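## Task

Coil the blue wire around the reel as one strand turning in a single direction, until just a small total length remains off the reel. Only wire lying between the two flanges counts; wire beyond their rims or inside the central hole does not. At the end the reel must lie flat and sit entirely within the painted ring, and neither the reel nor the wire may touch anything fixed to the table, such as an arm's base. Nothing may rely on the robot to stay in place. Release everything, move the grippers away, then declare the run finished yourself; any other ending counts as failure.

## Robot and tools

Robot: two arms, left_arm and right_arm, in a physics simulation. The names do not refer to sides of any image; left_arm sits on the +y side. The two arms must not collide or push on each other hard, since that can end the scene.

Frame: a single scene frame is used for every pose. Its origin is on the table surface midway between the arms, +x points out over the table, +z points up. Positions are in metres; orientations are quaternions written w first (qw, qx, qy, qz). On each gripper the fingers extend along its own +z axis and close along its own y axis. end_effector_position is the spot between the finger pads, roughly 1 cm short of the fingertips. Reported hand positions can be somewhat wrong, more so at long reach, and arms often stop a centimetre or more from the commanded pose, usually too low.

The row format: 16 numbers covering both arms, even if only one moves. The first 8 are left_arm: x, y, z, qw, qx, qy, qz, opening; the next 8 are right_arm in the same order. x, y, z and the quaternion are an absolute pose (a place to go to, not an offset) for that gripper in the scene frame. opening runs from -1 (closed) to +1 (fully open, 0.094 m). A row is refused if its target lies more than 0.6 m from that arm's last reported position along any of the gripper's axes. Each control step the controller limits the command to within 70 mm and 16 degrees of the measured pose, and position has priority over orientation. To keep a gripper's orientation fixed, repeat the same quaternion you chose rather than copying the drifted reported one. To keep an arm still, resend its last reported pose and the opening it should have.

Tools:
- execute_actions: "actions" is a list with zero or one entry. Empty list: no command, just the current state. {"rows": [...], "steps": n}: 1 to 15 rows, n at most 15 (default 15); each row lasts one step of 1/30 s, and the last row repeats if rows run out. {"steps": n} without rows: a pause of up to 300 steps measured from the previous result, so your thinking time is included. Optional "pictures" true/false controls whether camera images come back. After an action ends the arm keeps going only to its last clipped pose, so check the result and send the rest.
- move: "target" is one 16-number row of absolute poses as above; "speed" is the path's top speed in m/s, 0.002 to 0.5, default 0.25 (turning capped at twice that in rad/s). Both grippers travel straight lines that finish together, taking 0.5 to 10 s; anything longer is cut off at 10 s. Openings are applied at the start. Paths do not avoid obstacles or the other arm, and grippers can lag, wander, or overshoot speed near full stretch. Faster contact and targets set deeper past a surface mean harder pushes. The result adds a "move:" line with the outcome (done, off_target, moving, held, fault), the limits involved (limits=paced: the pose was clipped; limits=held: checks blocked some steps, after which the arm can jump faster), and each gripper's remaining distance to its target.
- wait: "seconds" 0 to 10; nothing new is sent.
- zoom_image: "camera" is one of cam_high, cam_low, cam_left_wrist, cam_right_wrist; "region" is [x0, y0, x1, y1] in pixels of that camera's last image, top-left origin, no larger than 504 by 504.
- finished_scene: "scene" is the number of the current scene (1 or 2). It is final and reports whether the goal was met, then opens the next scene with its task. A reply with no tool call at all ends every remaining scene.

Reading results: the state line shows each gripper's position and end_effector_quat_wxyz. grip_measured gives finger opening on the command scale; the last value in Joint positions is the opening in metres. Readings may be off by about 1 mm per gripper. To grasp, command an opening below grip_measured: about 0.03 lower for a firm hold, less for a lighter one. Finger force tops out near 50 to 62 N per pad, and parts thinner than about 2 mm are held more weakly. A "pose unreachable" line means a clearance check altered or stopped that arm's command; HELD marks steps that were not sent. "Hand target" shows where each gripper is currently being driven. Joint torques are raw drive outputs with offsets and noise. Joint ranges (rad): waist -2.880 to 2.880, shoulder 0.000 to 3.142, elbow 0.000 to 3.019, wrist pitch -1.693 to 1.571, wrist yaw -1.571 to 1.571, wrist roll -2.094 to 2.094.

Heat: holding loads warms the motors, even while you think. MOTOR HOT appears from 85 °C; at 100 °C an OVER-TEMPERATURE FAULT drops that arm until it cools. Other FAULT lines can also stop an arm.

Cameras: all four images are 504x504. cam_high looks down from about [1.07409, -0.105074, 1.14603]; cam_low views from the side at about [1.2212, 0.942072, 0.362553]; the two wrist cameras ride on the hands. Calibration is supplied and may be off by a few degrees and millimetres.

The simulation runs on while you think between calls. Loose objects may occasionally get a small push. Avoid dropping, slamming or hard pushing, and never let anything fall off the table.

Each tool is called after "Call:" by a JSON object that holds its "fn" and its "kwargs", one argument or row to a line.

## Session

Call:
{"fn": "execute_actions", "kwargs": {
  "actions": []
}}

Scene clock: 0.00 s of 8300.00 s.
left_arm: end_effector_position=(+0.2433, -0.0117, +0.1750) grip_measured=+1.000 end_effector_quat_wxyz=(-0.143, +0.983, +0.110, -0.027) | right_arm: end_effector_position=(+0.8768, -0.5126, +0.3768) grip_measured=+1.000 end_effector_quat_wxyz=(+0.470, +0.046, +0.846, +0.248)
Joint positions: left_arm=[-0.854  1.672  1.435 -1.618 -0.064  1.861  0.094] | right_arm=[-0.431  2.156  2.375 -0.792 -0.643  0.171  0.094]
Joint velocities: left_arm=[-0.024 -0.024 -0.002  0.022  0.066  0.007  0.   ] | right_arm=[-0.005 -0.005  0.012  0.007  0.037 -0.007  0.   ]
Joint torques (N m, as the arm reports them, + toward a larger angle): no reading
Motor temperatures (°C, as the motors report them): left_arm=[19 19 22 20 21 19] | right_arm=[19 19 22 20 21 22]
Hand target (left_arm): +0.246, -0.017, +0.179; -0.137, +0.984, +0.110, -0.024
Hand target (right_arm): +0.878, -0.513, +0.394; +0.484, +0.040, +0.839, +0.245

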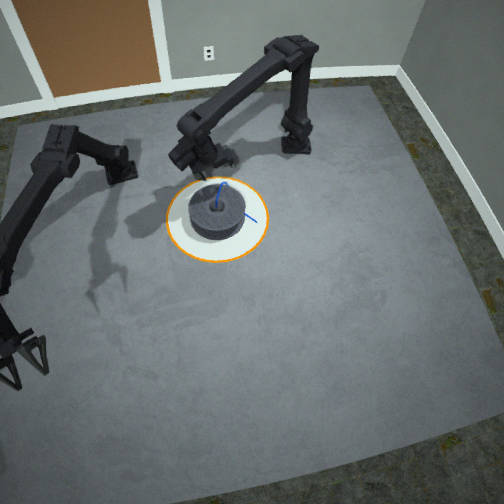

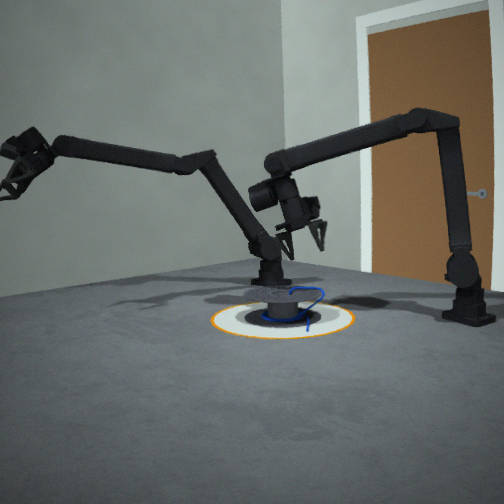

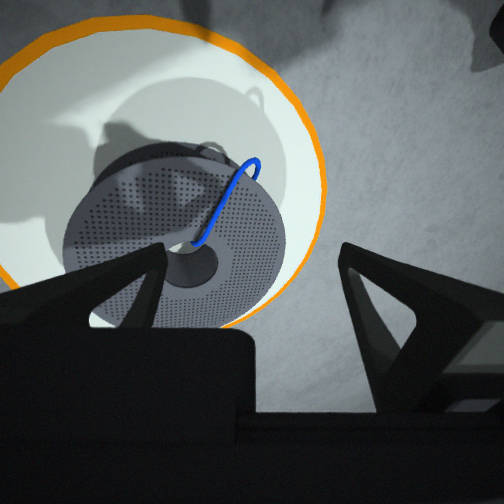

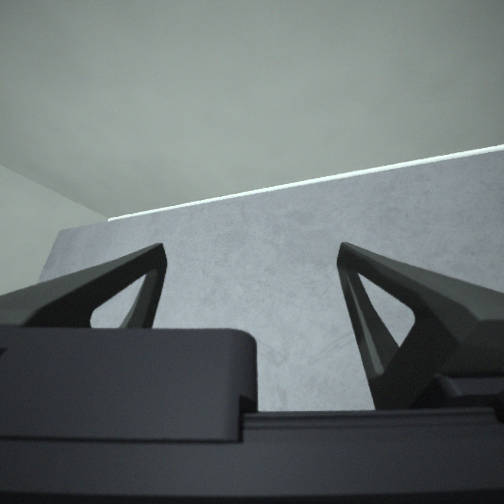

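Call:
{"fn": "zoom_image", "kwargs": {
  "camera": "cam_low",
  "region": [200, 270, 370, 350]
}}

Call:
{"fn": "zoom_image", "kwargs": {
  "camera": "cam_high",
  "region": [150, 160, 290, 280]
}}

Region (200, 270, 370, 350) of cam_low's 504x504 image, scaled by 2.965, with more detail than that image has; it fills the top 237 rows of this view, and the rest is white.

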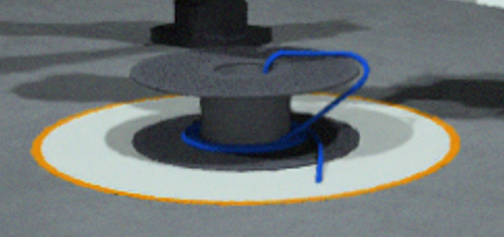

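Region (150, 160, 290, 280) of cam_high's 504x504 image, scaled by 3.600, with more detail than that image has; it fills the top 432 rows of this view, and the rest is white.

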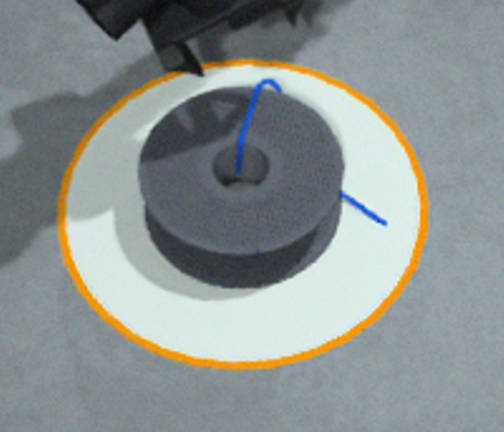

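Call:
{"fn": "move", "kwargs": {
  "target": [0.285,-0.024,0.17,0,0.233,0.972,0,0.0,0.8768,-0.5126,0.3768,0.470,0.046,0.846,0.248,1]
}}

Scene clock: 24.50 s of 8300.00 s.
left_arm: end_effector_position=(+0.2824, -0.0276, +0.1687) grip_measured=+0.003 end_effector_quat_wxyz=(-0.010, +0.245, +0.969, +0.003) | right_arm: end_effector_position=(+0.8768, -0.5126, +0.3768) grip_measured=+1.000 end_effector_quat_wxyz=(+0.470, +0.046, +0.846, +0.248)
Joint positions: left_arm=[-0.772  1.596  1.35  -1.345  0.008 -0.47   0.047] | right_arm=[-0.431  2.156  2.375 -0.792 -0.643  0.171  0.094]
Joint velocities: left_arm=[-0.005 -0.005 -0.027 -0.012  0.022 -0.022  0.   ] | right_arm=[-0.005 -0.015  0.012  0.002 -0.081 -0.022  0.   ]
Joint torques (N m, as the arm reports them, + toward a larger angle): left_arm=[  2.04 -17.67   7.65   0.7   -0.23  -0.27] | right_arm=[ -0.05 -25.97  10.75   1.34  -0.14  -0.02]
Motor temperatures (°C, as the motors report them): left_arm=[19 21 25 20 21 19] | right_arm=[19 23 28 20 21 22]
Hand target (left_arm): +0.285, -0.024, +0.171; -0.002, +0.234, +0.972, -0.001
Hand target (right_arm): +0.877, -0.513, +0.377; +0.470, +0.046, +0.846, +0.248
Off the commanded pose (left_arm): 0.005 m, 2 deg.
Off the commanded pose (right_arm): 0.000 m, 0 deg.
After step 90, 16.00 s passed at rest.
move: done
camera_calibration (this result's frames):
cam_left_wrist: T_world_to_cam=[[-0.473181, -0.880962, -0.00231578, 0.108585], [-0.706169, 0.377722, 0.598876, 0.115833], [-0.526712, 0.285012, -0.800839, 0.415487], [0, 0, 0, 1]] pos_world=[0.35202, -0.0665123, 0.26362]

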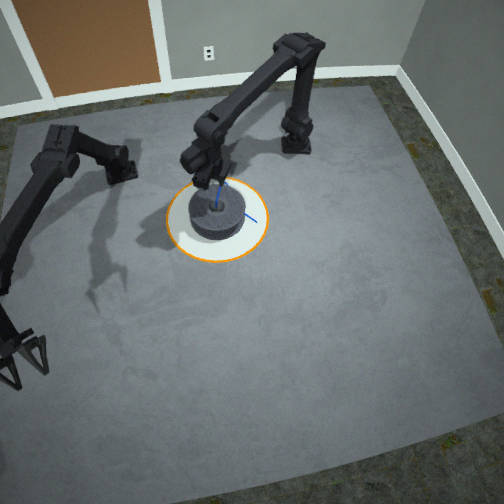

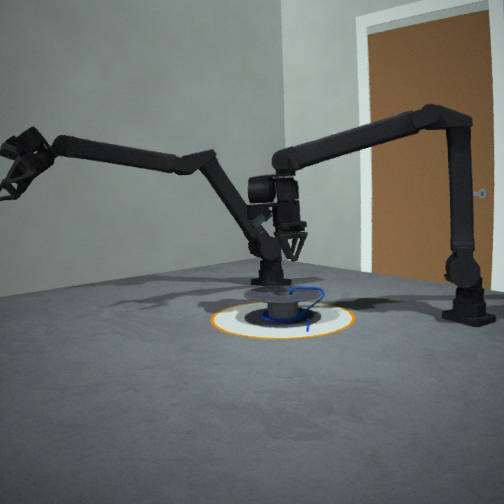

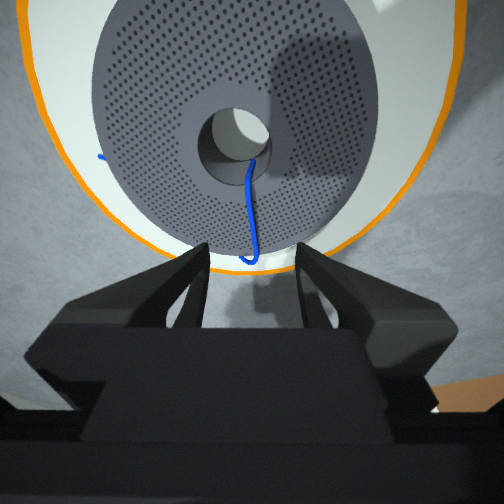

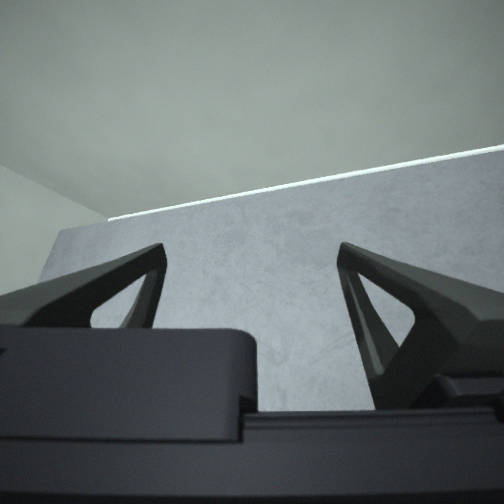

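Call:
{"fn": "move", "kwargs": {
  "target": [0.288,-0.026,0.092,0,0.233,0.972,0,-0.4,0.45,-0.40,0.25,0,0,1,0,1],
  "speed": 0.15
}}

Call:
{"fn": "zoom_image", "kwargs": {
  "camera": "cam_low",
  "region": [220, 240, 350, 340]
}}

Scene clock: 31.93 s of 8300.00 s.
left_arm: end_effector_position=(+0.2855, -0.0309, +0.1063) grip_measured=-0.397 end_effector_quat_wxyz=(+0.006, +0.244, +0.970, -0.008) | right_arm: end_effector_position=(+0.4588, -0.4005, +0.2443) grip_measured=+1.000 end_effector_quat_wxyz=(-0.001, +0.000, +1.000, +0.008)
Joint positions: left_arm=[-0.772  1.636  1.227 -1.143  0.005 -0.473  0.028] | right_arm=[-0.224  1.428  1.363 -1.51  -0.015 -0.089  0.094]
Joint velocities: left_arm=[ 0.005 -0.015 -0.007  0.007  0.007  0.007 -0.001] | right_arm=[ 0.005 -0.015  0.007 -0.002  0.022 -0.022  0.   ]
Joint torques (N m, as the arm reports them, + toward a larger angle): left_arm=[  2.15 -14.2    7.22   0.75  -0.25  -0.27] | right_arm=[  0.9  -15.03   8.52  -0.32   0.13   0.18]
Motor temperatures (°C, as the motors report them): left_arm=[19 21 25 20 21 19] | right_arm=[19 23 28 20 21 22]
Hand target (left_arm): +0.289, -0.027, +0.092; -0.000, +0.233, +0.972, -0.000
Hand target (right_arm): +0.452, -0.396, +0.248; -0.003, +0.001, +1.000, +0.007
Off the commanded pose (left_arm): 0.015 m, 2 deg.
Off the commanded pose (right_arm): 0.011 m, 1 deg.
After step 90, 0.33 s passed at rest.
move: off_target (left_arm, right_arm)
camera_calibration (this result's frames):
cam_left_wrist: T_world_to_cam=[[-0.47095, -0.882075, 0.0122323, 0.104707], [-0.72164, 0.393194, 0.569767, 0.164601], [-0.507387, 0.259505, -0.821715, 0.363972], [0, 0, 0, 1]] pos_world=[0.352769, -0.0668131, 0.204017]
cam_right_wrist: T_world_to_cam=[[0.00391726, -0.999983, -0.00437021, -0.403274], [-0.809738, -0.00573633, 0.586763, 0.227892], [-0.586778, 0.00124023, -0.809747, 0.593471], [0, 0, 0, 1]] pos_world=[0.534348, -0.402696, 0.34508]

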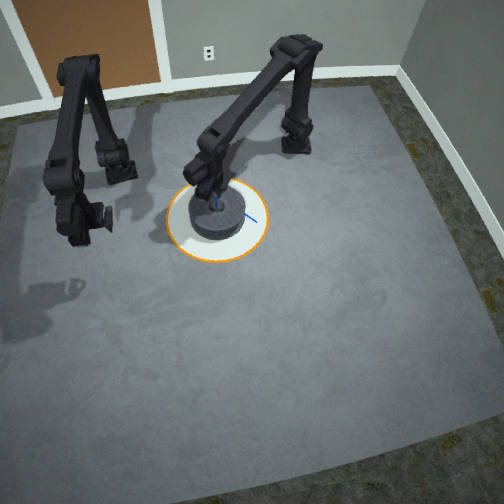

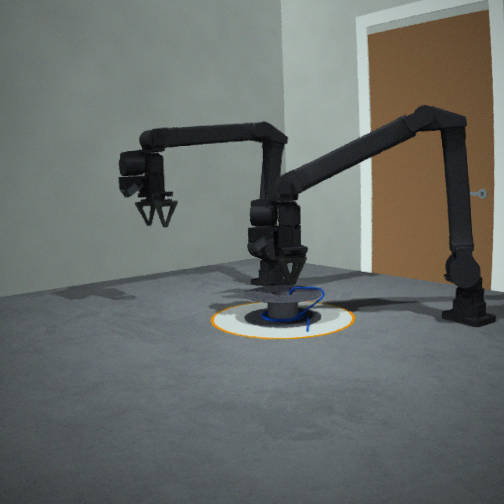

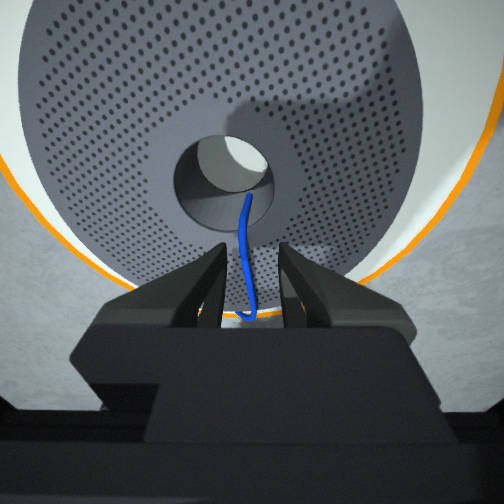

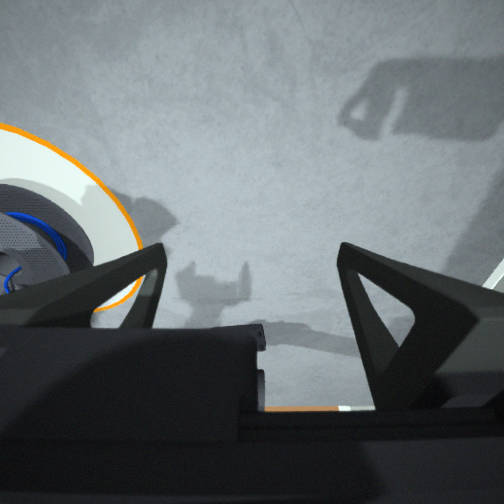

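Region (220, 240, 350, 340) of cam_low's 504x504 image, scaled by 3.877, with more detail than that image has; it fills the top 388 rows of this view, and the rest is white.

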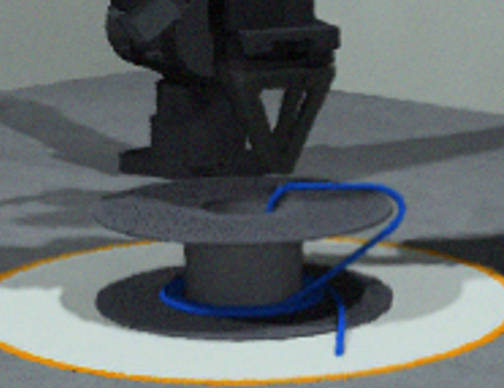

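Call:
{"fn": "move", "kwargs": {
  "target": [0.288,-0.022,0.07,0,0.233,0.972,0,-0.4,0.45,-0.40,0.25,0,0,1,0,1],
  "speed": 0.04
}}

Call:
{"fn": "zoom_image", "kwargs": {
  "camera": "cam_low",
  "region": [220, 240, 350, 340]
}}

Scene clock: 37.83 s of 8300.00 s.
left_arm: end_effector_position=(+0.2844, -0.0287, +0.0859) grip_measured=-0.397 end_effector_quat_wxyz=(+0.008, +0.244, +0.970, -0.009) | right_arm: end_effector_position=(+0.4578, -0.4027, +0.2472) grip_measured=+1.000 end_effector_quat_wxyz=(+0.002, +0.001, +1.000, +0.001)
Joint positions: left_arm=[-0.771  1.649  1.185 -1.082  0.003 -0.473  0.028] | right_arm=[-0.224  1.42   1.363 -1.51  -0.002 -0.088  0.094]
Joint velocities: left_arm=[ 0.005  0.005 -0.007 -0.017  0.007  0.007 -0.   ] | right_arm=[-0.015  0.005 -0.002 -0.012 -0.081  0.081  0.   ]
Joint torques (N m, as the arm reports them, + toward a larger angle): left_arm=[  2.48 -14.     6.9    0.77  -0.23  -0.21] | right_arm=[  0.46 -14.99   8.25  -0.29   0.13   0.09]
Motor temperatures (°C, as the motors report them): left_arm=[19 21 25 20 21 19] | right_arm=[19 23 27 20 21 22]
Hand target (left_arm): +0.288, -0.022, +0.070; +0.000, +0.233, +0.972, +0.000
Hand target (right_arm): +0.450, -0.400, +0.250; -0.000, -0.000, +1.000, -0.000
Off the commanded pose (left_arm): 0.018 m, 2 deg.
Off the commanded pose (right_arm): 0.009 m, 0 deg.
After step 90, 1.67 s passed at rest.
move: off_target (left_arm)
camera_calibration (this result's frames):
cam_left_wrist: T_world_to_cam=[[-0.470644, -0.882218, 0.0136618, 0.106221], [-0.724058, 0.395025, 0.565417, 0.175655], [-0.504217, 0.256218, -0.824692, 0.345298], [0, 0, 0, 1]] pos_world=[0.351282, -0.0641497, 0.183995]
cam_right_wrist: T_world_to_cam=[[0.00200328, -0.999956, 0.00921459, -0.407874], [-0.81327, 0.0037327, 0.581875, 0.232023], [-0.581884, -0.00865961, -0.813226, 0.589791], [0, 0, 0, 1]] pos_world=[0.532704, -0.403614, 0.348383]

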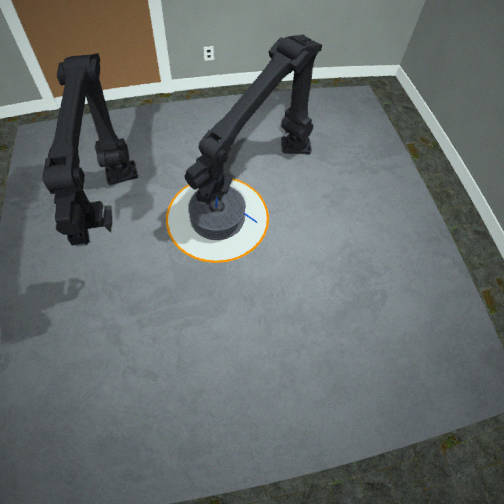

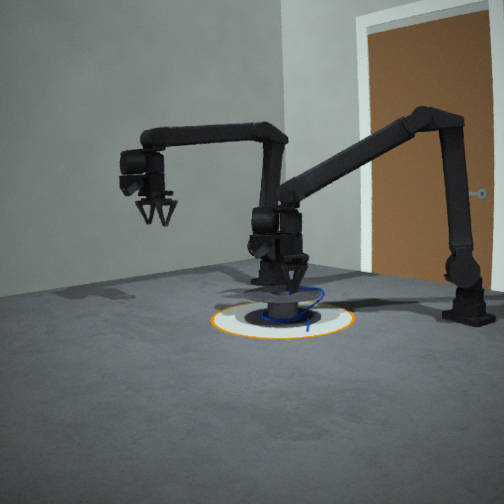

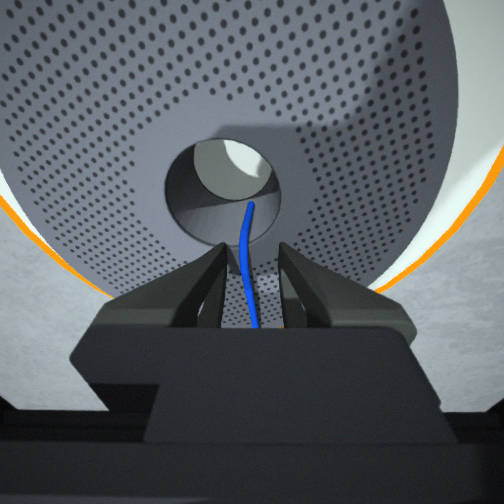

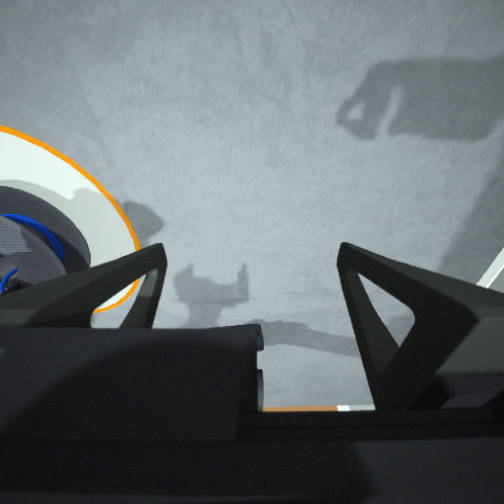

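Region (220, 240, 350, 340) of cam_low's 504x504 image, scaled by 3.877, with more detail than that image has; it fills the top 388 rows of this view, and the rest is white.

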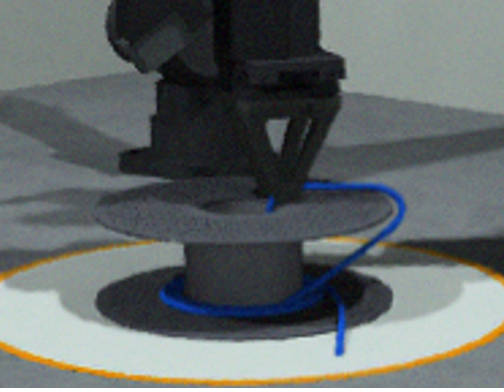

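A bit lower, then close.

Call:
{"fn": "move", "kwargs": {
  "target": [0.288,-0.022,0.065,0,0.233,0.972,0,-0.4,0.45,-0.40,0.25,0,0,1,0,1],
  "speed": 0.02
}}

Call:
{"fn": "move", "kwargs": {
  "target": [0.288,-0.022,0.065,0,0.233,0.972,0,-0.96,0.45,-0.40,0.25,0,0,1,0,1],
  "speed": 0.02
}}

Scene clock: 42.53 s of 8300.00 s.
left_arm: end_effector_position=(+0.2844, -0.0288, +0.0856) grip_measured=-0.397 end_effector_quat_wxyz=(+0.008, +0.244, +0.970, -0.010) | right_arm: end_effector_position=(+0.4578, -0.4027, +0.2472) grip_measured=+1.000 end_effector_quat_wxyz=(+0.002, +0.001, +1.000, +0.001)
Joint positions: left_arm=[-0.771  1.649  1.184 -1.08   0.003 -0.473  0.028] | right_arm=[-0.224  1.42   1.363 -1.51  -0.002 -0.088  0.094]
Joint velocities: left_arm=[-0.015  0.005  0.002 -0.002 -0.051  0.022  0.   ] | right_arm=[-0.005 -0.005  0.012  0.002 -0.007  0.022  0.   ]
Joint torques (N m, as the arm reports them, + toward a larger angle): left_arm=[  2.45 -13.49   6.38   1.24  -0.23  -0.22] | right_arm=[  0.43 -14.85   8.28  -0.29   0.13   0.09]
Motor temperatures (°C, as the motors report them): left_arm=[19 21 25 20 21 19] | right_arm=[19 22 27 20 21 22]
Hand target (left_arm): +0.288, -0.022, +0.066; +0.000, +0.233, +0.972, +0.000
Hand target (right_arm): +0.450, -0.400, +0.250; -0.000, +0.000, +1.000, +0.000
Off the commanded pose (left_arm): 0.022 m, 2 deg.
Off the commanded pose (right_arm): 0.009 m, 0 deg.
After step 90, 0.37 s passed at rest.
move: off_target (left_arm)
camera_calibration (this result's frames):
cam_left_wrist: T_world_to_cam=[[-0.470653, -0.882204, 0.0141861, 0.106113], [-0.724425, 0.395557, 0.564573, 0.176102], [-0.50368, 0.255441, -0.825261, 0.345037], [0, 0, 0, 1]] pos_world=[0.351304, -0.0641813, 0.183818]
cam_right_wrist: T_world_to_cam=[[0.00200328, -0.999956, 0.00921459, -0.407874], [-0.81327, 0.0037327, 0.581875, 0.232023], [-0.581884, -0.00865961, -0.813226, 0.589791], [0, 0, 0, 1]] pos_world=[0.532704, -0.403614, 0.348383]

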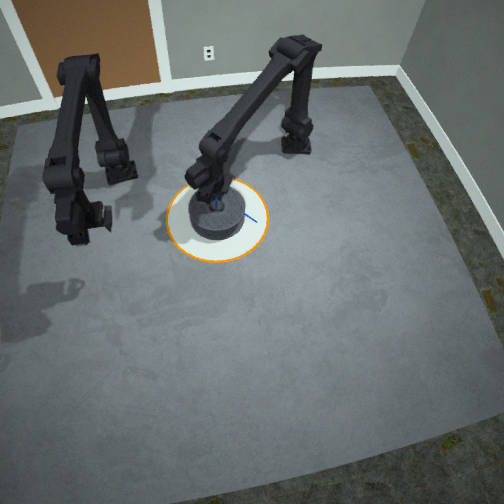

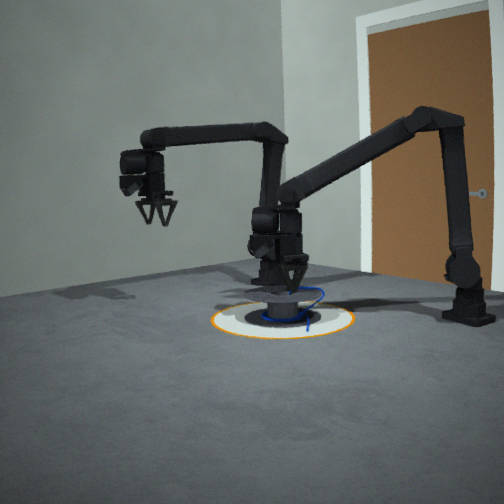

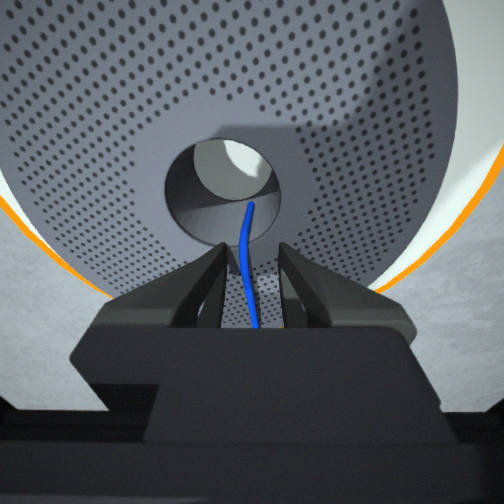

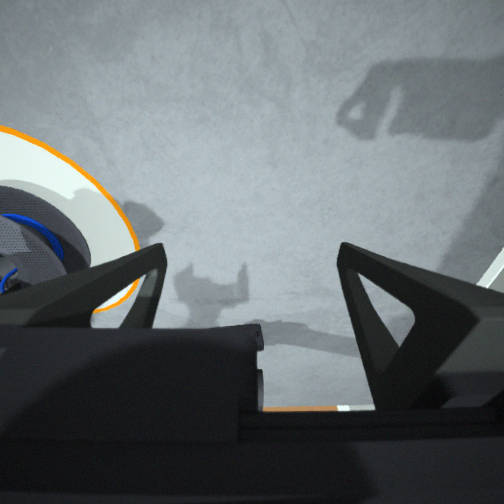

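Scene clock: 43.87 s of 8300.00 s.
left_arm: end_effector_position=(+0.2847, -0.0291, +0.0856) grip_measured=-0.942 end_effector_quat_wxyz=(+0.009, +0.244, +0.970, -0.010) | right_arm: end_effector_position=(+0.4578, -0.4027, +0.2472) grip_measured=+1.000 end_effector_quat_wxyz=(+0.002, +0.001, +1.000, +0.001)
Joint positions: left_arm=[-0.771  1.649  1.184 -1.079  0.003 -0.473  0.003] | right_arm=[-0.224  1.42   1.363 -1.51  -0.002 -0.088  0.094]
Joint velocities: left_arm=[ 0.005 -0.005  0.002 -0.002  0.022  0.066 -0.   ] | right_arm=[-0.015 -0.005  0.002 -0.007  0.051 -0.022  0.   ]
Joint torques (N m, as the arm reports them, + toward a larger angle): left_arm=[  2.44 -13.5    6.35   1.19  -0.23  -0.21] | right_arm=[  0.48 -14.87   8.27  -0.27   0.13   0.09]
Motor temperatures (°C, as the motors report them): left_arm=[19 21 25 20 21 19] | right_arm=[19 22 27 20 21 22]
Hand target (left_arm): +0.288, -0.022, +0.065; +0.000, +0.233, +0.972, +0.000
Hand target (right_arm): +0.450, -0.400, +0.250; -0.000, +0.000, +1.000, +0.000
Off the commanded pose (left_arm): 0.022 m, 2 deg.
Off the commanded pose (right_arm): 0.009 m, 0 deg.
move: off_target (left_arm)
camera_calibration (this result's frames):
cam_left_wrist: T_world_to_cam=[[-0.470661, -0.882194, 0.0145461, 0.105971], [-0.725095, 0.396135, 0.563306, 0.176714], [-0.502708, 0.254579, -0.82612, 0.34502], [0, 0, 0, 1]] pos_world=[0.351455, -0.0643499, 0.183943]
cam_right_wrist: T_world_to_cam=[[0.00200328, -0.999956, 0.00921459, -0.407874], [-0.81327, 0.0037327, 0.581875, 0.232023], [-0.581884, -0.00865961, -0.813226, 0.589791], [0, 0, 0, 1]] pos_world=[0.532704, -0.403614, 0.348383]

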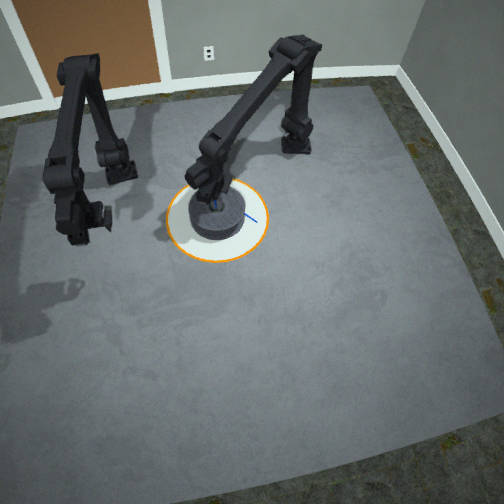

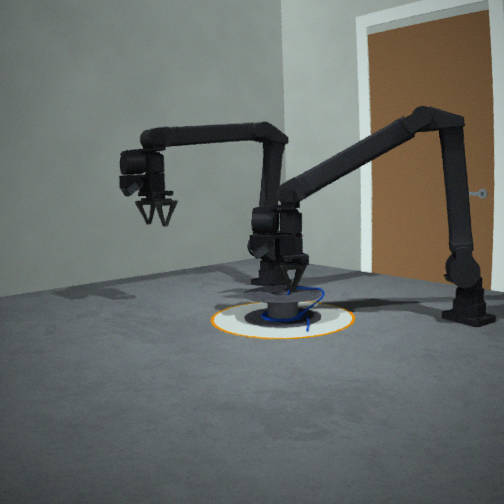

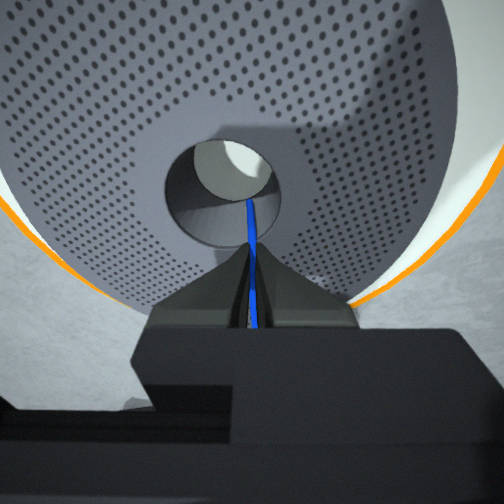

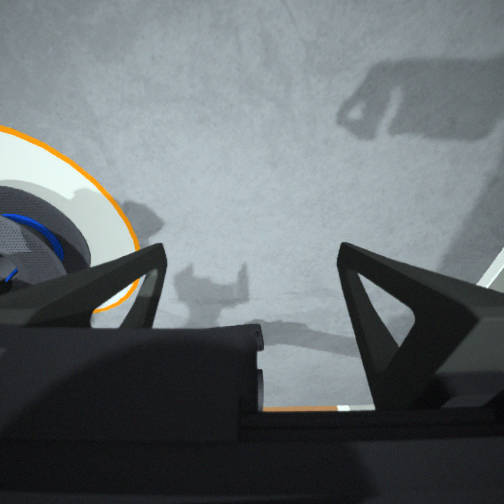

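Call:
{"fn": "move", "kwargs": {
  "target": [0.25,-0.03,0.135,0,0.4,0.917,0,-0.975,0.45,-0.40,0.25,0,0,1,0,1],
  "speed": 0.08
}}

Call:
{"fn": "move", "kwargs": {
  "target": [0.185,-0.085,0.11,0,0.574,0.819,0,-0.975,0.45,-0.40,0.25,0,0,1,0,1],
  "speed": 0.08
}}

Call:
{"fn": "zoom_image", "kwargs": {
  "camera": "cam_low",
  "region": [200, 220, 370, 350]
}}

Scene clock: 51.73 s of 8300.00 s.
left_arm: end_effector_position=(+0.2477, -0.0165, +0.1162) grip_measured=-0.945 end_effector_quat_wxyz=(-0.016, +0.386, +0.922, +0.009) | right_arm: end_effector_position=(+0.4578, -0.4027, +0.2472) grip_measured=+1.000 end_effector_quat_wxyz=(+0.002, +0.001, +1.000, +0.001)
Joint positions: left_arm=[-0.825  1.579  1.184 -1.212  0.003 -0.227  0.003] | right_arm=[-0.224  1.42   1.363 -1.51  -0.002 -0.088  0.094]
Joint velocities: left_arm=[-0.005 -0.015 -0.022 -0.007 -0.037  0.007 -0.001] | right_arm=[-0.005 -0.015 -0.007 -0.002 -0.037  0.037  0.   ]
Joint torques (N m, as the arm reports them, + toward a larger angle): left_arm=[  0.28 -16.64  11.51  -0.74  -0.16   0.03] | right_arm=[  0.44 -14.84   8.28  -0.29   0.13   0.09]
Motor temperatures (°C, as the motors report them): left_arm=[19 21 25 20 21 19] | right_arm=[19 22 27 20 21 22]
Hand target (left_arm): +0.249, -0.029, +0.135; -0.000, +0.400, +0.917, -0.000
Hand target (right_arm): +0.450, -0.400, +0.250; -0.000, +0.000, +1.000, +0.000
Off the commanded pose (left_arm): 0.023 m, 3 deg.
Off the commanded pose (right_arm): 0.009 m, 0 deg.
After step 90, 2.50 s passed at rest.
move: off_target (left_arm)
camera_calibration (this result's frames):
cam_left_wrist: T_world_to_cam=[[-0.709927, -0.704252, -0.00572506, 0.163753], [-0.56024, 0.559791, 0.610545, 0.084056], [-0.426773, 0.43665, -0.791961, 0.328653], [0, 0, 0, 1]] pos_world=[0.303604, -0.0752372, 0.209898]
cam_right_wrist: T_world_to_cam=[[0.00200328, -0.999956, 0.00921459, -0.407874], [-0.81327, 0.0037327, 0.581875, 0.232023], [-0.581884, -0.00865961, -0.813226, 0.589791], [0, 0, 0, 1]] pos_world=[0.532704, -0.403614, 0.348383]

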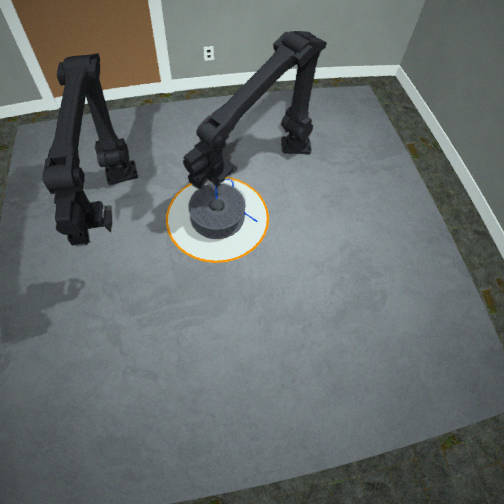

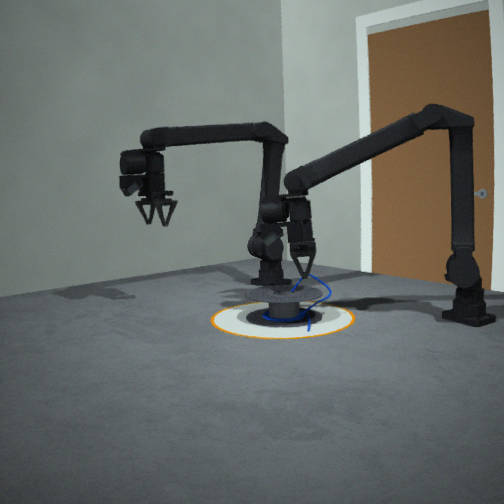

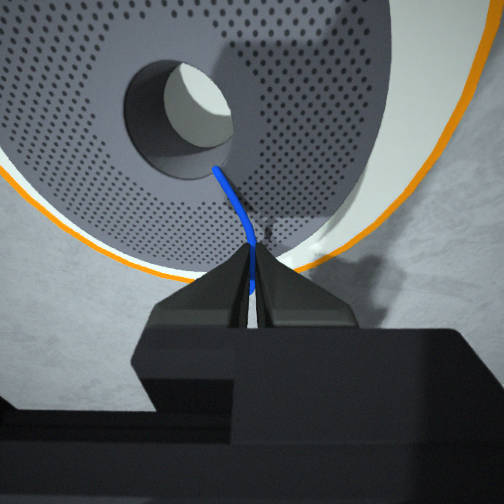

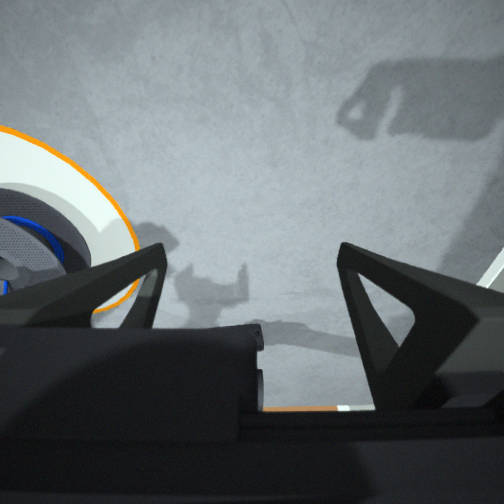

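Scene clock: 54.73 s of 8300.00 s.
left_arm: end_effector_position=(+0.1806, -0.0607, +0.1040) grip_measured=-0.945 end_effector_quat_wxyz=(-0.018, +0.562, +0.827, +0.010) | right_arm: end_effector_position=(+0.4578, -0.4027, +0.2472) grip_measured=+1.000 end_effector_quat_wxyz=(+0.002, +0.001, +1.000, +0.001)
Joint positions: left_arm=[-1.005  1.619  1.199 -1.191  0.003 -0.005  0.003] | right_arm=[-0.224  1.42   1.363 -1.51  -0.002 -0.088  0.094]
Joint velocities: left_arm=[-0.005  0.024 -0.007  0.017  0.007 -0.037 -0.   ] | right_arm=[-0.005 -0.015 -0.012 -0.002 -0.022  0.007  0.   ]
Joint torques (N m, as the arm reports them, + toward a larger angle): left_arm=[  0.39 -13.62  12.4    0.6   -0.02   0.05] | right_arm=[  0.45 -14.85   8.28  -0.28   0.13   0.09]
Motor temperatures (°C, as the motors report them): left_arm=[19 21 26 20 21 19] | right_arm=[19 22 27 20 21 22]
Hand target (left_arm): +0.183, -0.084, +0.111; -0.001, +0.574, +0.819, -0.002
Hand target (right_arm): +0.450, -0.400, +0.250; -0.000, +0.000, +1.000, +0.000
Off the commanded pose (left_arm): 0.025 m, 3 deg.
Off the commanded pose (right_arm): 0.009 m, 0 deg.
move: off_target (left_arm)
camera_calibration (this result's frames):
cam_left_wrist: T_world_to_cam=[[-0.929002, -0.370068, 0.00223842, 0.143964], [-0.290619, 0.733275, 0.614694, 0.0400505], [-0.22912, 0.570401, -0.788763, 0.28174], [0, 0, 0, 1]] pos_world=[0.209935, -0.136796, 0.197285]
cam_right_wrist: T_world_to_cam=[[0.00200328, -0.999956, 0.00921459, -0.407874], [-0.81327, 0.0037327, 0.581875, 0.232023], [-0.581884, -0.00865961, -0.813226, 0.589791], [0, 0, 0, 1]] pos_world=[0.532704, -0.403614, 0.348383]

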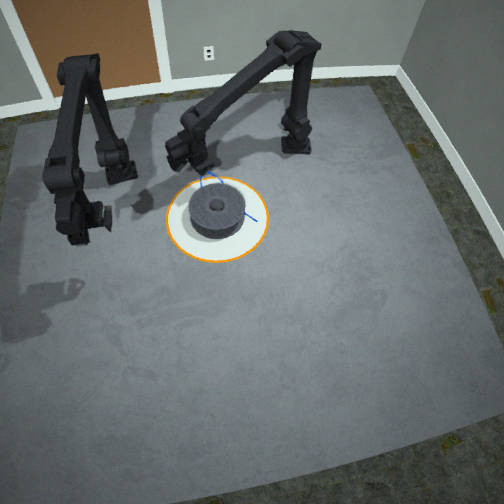

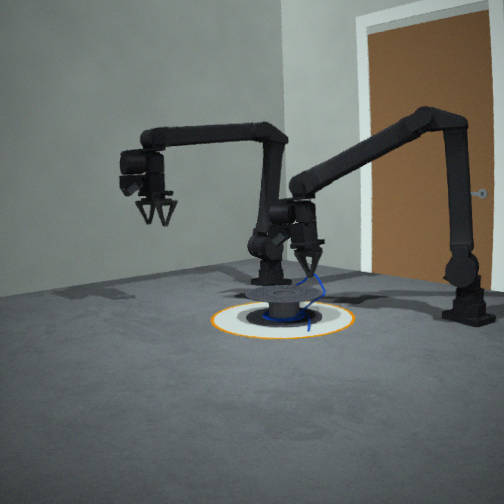

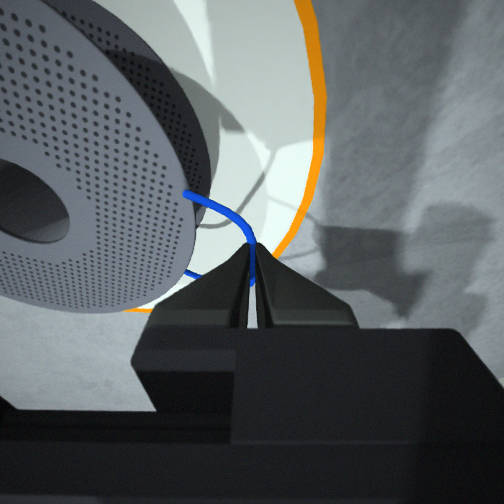

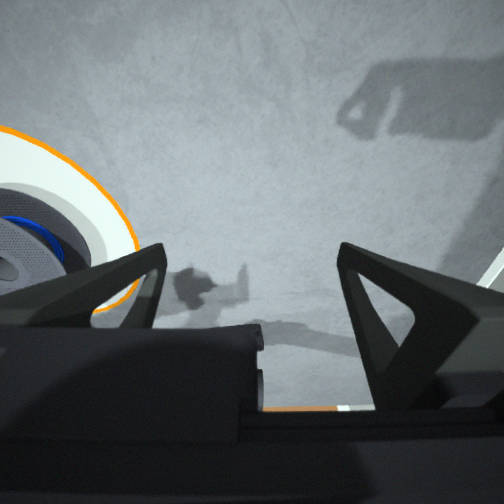

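Region (200, 220, 370, 350) of cam_low's 504x504 image, scaled by 2.965, with more detail than that image has; it fills the top 385 rows of this view, and the rest is white.

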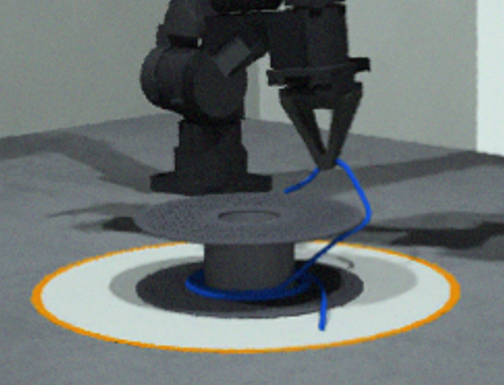

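Call:
{"fn": "move", "kwargs": {
  "target": [0.165,-0.10,0.10,0,0.707,0.707,0,-0.975,0.45,-0.40,0.25,0,0,1,0,1],
  "speed": 0.08
}}

Call:
{"fn": "move", "kwargs": {
  "target": [0.165,-0.10,0.04,0,0.707,0.707,0,-0.975,0.45,-0.40,0.25,0,0,1,0,1],
  "speed": 0.06
}}

Call:
{"fn": "zoom_image", "kwargs": {
  "camera": "cam_low",
  "region": [200, 220, 370, 350]
}}

Scene clock: 59.60 s of 8300.00 s.
left_arm: end_effector_position=(+0.1626, -0.0751, +0.0942) grip_measured=-0.945 end_effector_quat_wxyz=(-0.019, +0.697, +0.717, +0.008) | right_arm: end_effector_position=(+0.4578, -0.4027, +0.2472) grip_measured=+1.000 end_effector_quat_wxyz=(+0.002, +0.001, +1.000, +0.001)
Joint positions: left_arm=[-1.054  1.648  1.207 -1.171  0.003  0.293  0.003] | right_arm=[-0.224  1.42   1.363 -1.51  -0.002 -0.088  0.094]
Joint velocities: left_arm=[-0.005 -0.005  0.007 -0.007  0.007 -0.007  0.   ] | right_arm=[-0.005 -0.005 -0.002 -0.002 -0.051 -0.022  0.   ]
Joint torques (N m, as the arm reports them, + toward a larger angle): left_arm=[  0.26 -14.2   12.33   0.58  -0.07   0.03] | right_arm=[  0.42 -14.85   8.27  -0.28   0.12   0.09]
Motor temperatures (°C, as the motors report them): left_arm=[19 21 27 20 21 19] | right_arm=[19 22 27 20 21 22]
Hand target (left_arm): +0.164, -0.099, +0.101; -0.000, +0.707, +0.707, -0.001
Hand target (right_arm): +0.450, -0.400, +0.250; -0.000, +0.000, +1.000, +0.000
Off the commanded pose (left_arm): 0.026 m, 3 deg.
Off the commanded pose (right_arm): 0.009 m, 0 deg.
move: off_target (left_arm)
camera_calibration (this result's frames):
cam_left_wrist: T_world_to_cam=[[-0.99937, -0.0325405, 0.0141887, 0.157614], [-0.0170335, 0.790229, 0.612575, 0.0114394], [-0.0311459, 0.611948, -0.790285, 0.249203], [0, 0, 0, 1]] pos_world=[0.165471, -0.15641, 0.187698]
cam_right_wrist: T_world_to_cam=[[0.00200328, -0.999956, 0.00921459, -0.407874], [-0.81327, 0.0037327, 0.581875, 0.232023], [-0.581884, -0.00865961, -0.813226, 0.589791], [0, 0, 0, 1]] pos_world=[0.532704, -0.403614, 0.348383]

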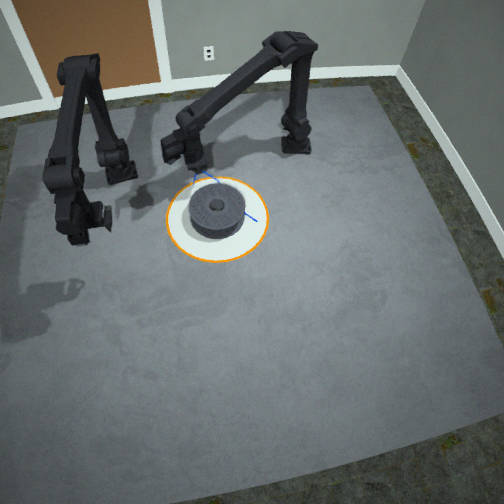

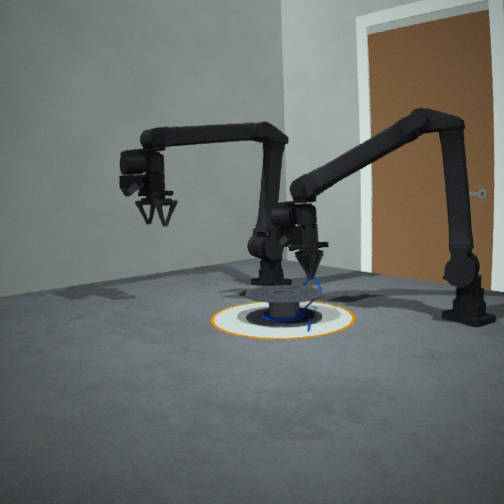

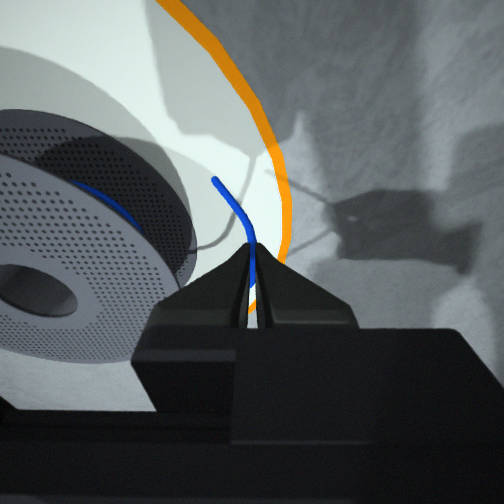

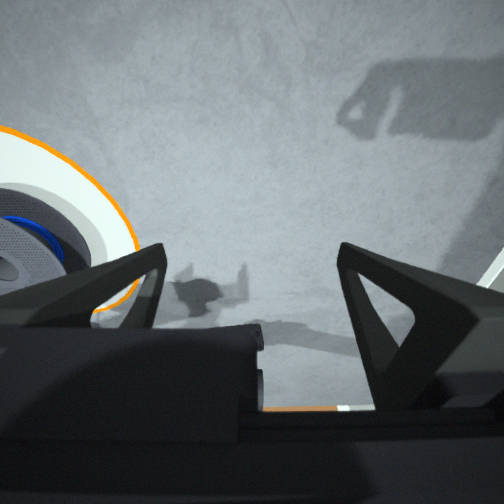

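Scene clock: 60.93 s of 8300.00 s.
left_arm: end_effector_position=(+0.1713, -0.1009, +0.0529) grip_measured=-0.945 end_effector_quat_wxyz=(+0.005, +0.698, +0.716, -0.005) | right_arm: end_effector_position=(+0.4578, -0.4027, +0.2472) grip_measured=+1.000 end_effector_quat_wxyz=(+0.002, +0.001, +1.000, +0.001)
Joint positions: left_arm=[-1.054  1.731  1.196 -1.022  0.003  0.296  0.003] | right_arm=[-0.224  1.42   1.363 -1.51  -0.002 -0.088  0.094]
Joint velocities: left_arm=[-0.015 -0.024  0.002  0.002 -0.095  0.007  0.   ] | right_arm=[ 0.005  0.005  0.002  0.002 -0.081  0.022  0.   ]
Joint torques (N m, as the arm reports them, + toward a larger angle): left_arm=[  0.43 -15.39   6.84   0.83  -0.1    0.05] | right_arm=[  0.44 -14.87   8.27  -0.29   0.13   0.09]
Motor temperatures (°C, as the motors report them): left_arm=[19 21 27 20 21 19] | right_arm=[19 22 27 20 21 22]
Hand target (left_arm): +0.165, -0.101, +0.040; -0.000, +0.707, +0.707, -0.000
Hand target (right_arm): +0.450, -0.400, +0.250; -0.000, +0.000, +1.000, +0.000
Off the commanded pose (left_arm): 0.014 m, 2 deg.
Off the commanded pose (right_arm): 0.009 m, 0 deg.
move: off_target (left_arm)
camera_calibration (this result's frames):
cam_left_wrist: T_world_to_cam=[[-0.999562, -0.0295414, -0.00154978, 0.167143], [-0.0251517, 0.821119, 0.570203, 0.0640496], [-0.015572, 0.569992, -0.821503, 0.227375], [0, 0, 0, 1]] pos_world=[0.172222, -0.177256, 0.150527]
cam_right_wrist: T_world_to_cam=[[0.00200328, -0.999956, 0.00921459, -0.407874], [-0.81327, 0.0037327, 0.581875, 0.232023], [-0.581884, -0.00865961, -0.813226, 0.589791], [0, 0, 0, 1]] pos_world=[0.532704, -0.403614, 0.348383]

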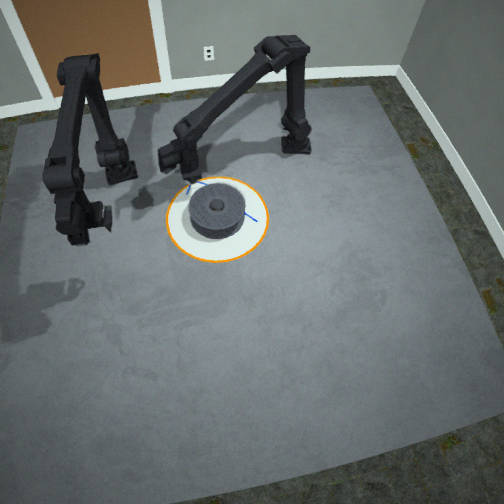

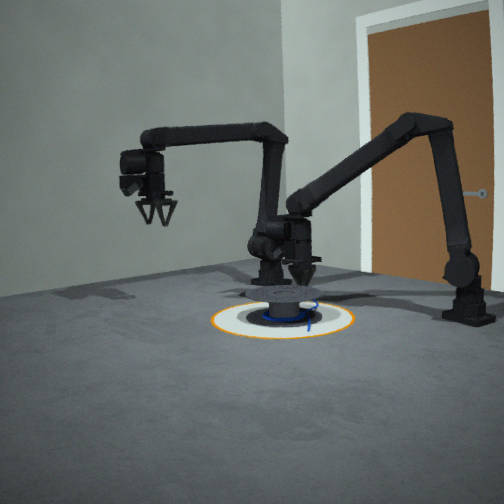

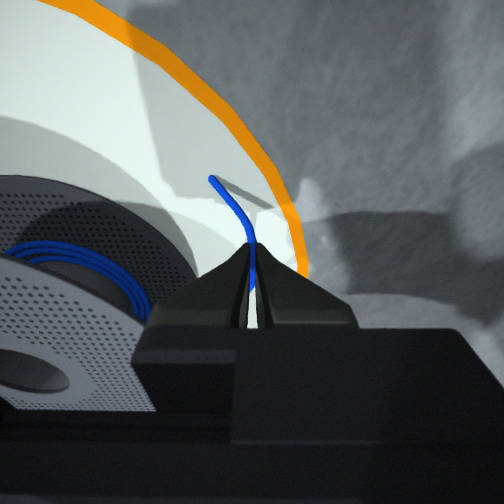

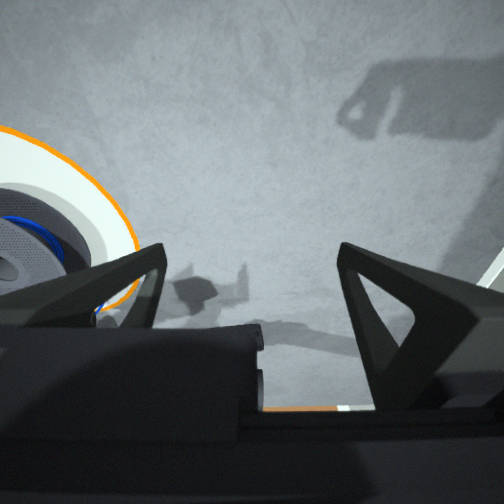

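Region (200, 220, 370, 350) of cam_low's 504x504 image, scaled by 2.965, with more detail than that image has; it fills the top 385 rows of this view, and the rest is white.

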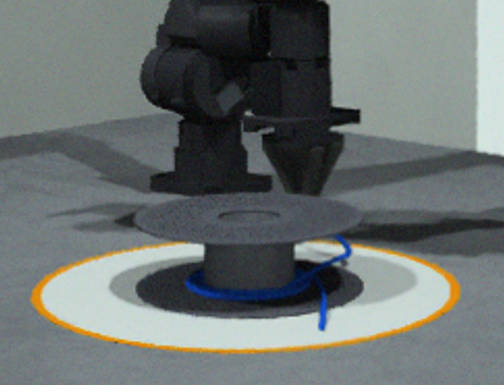

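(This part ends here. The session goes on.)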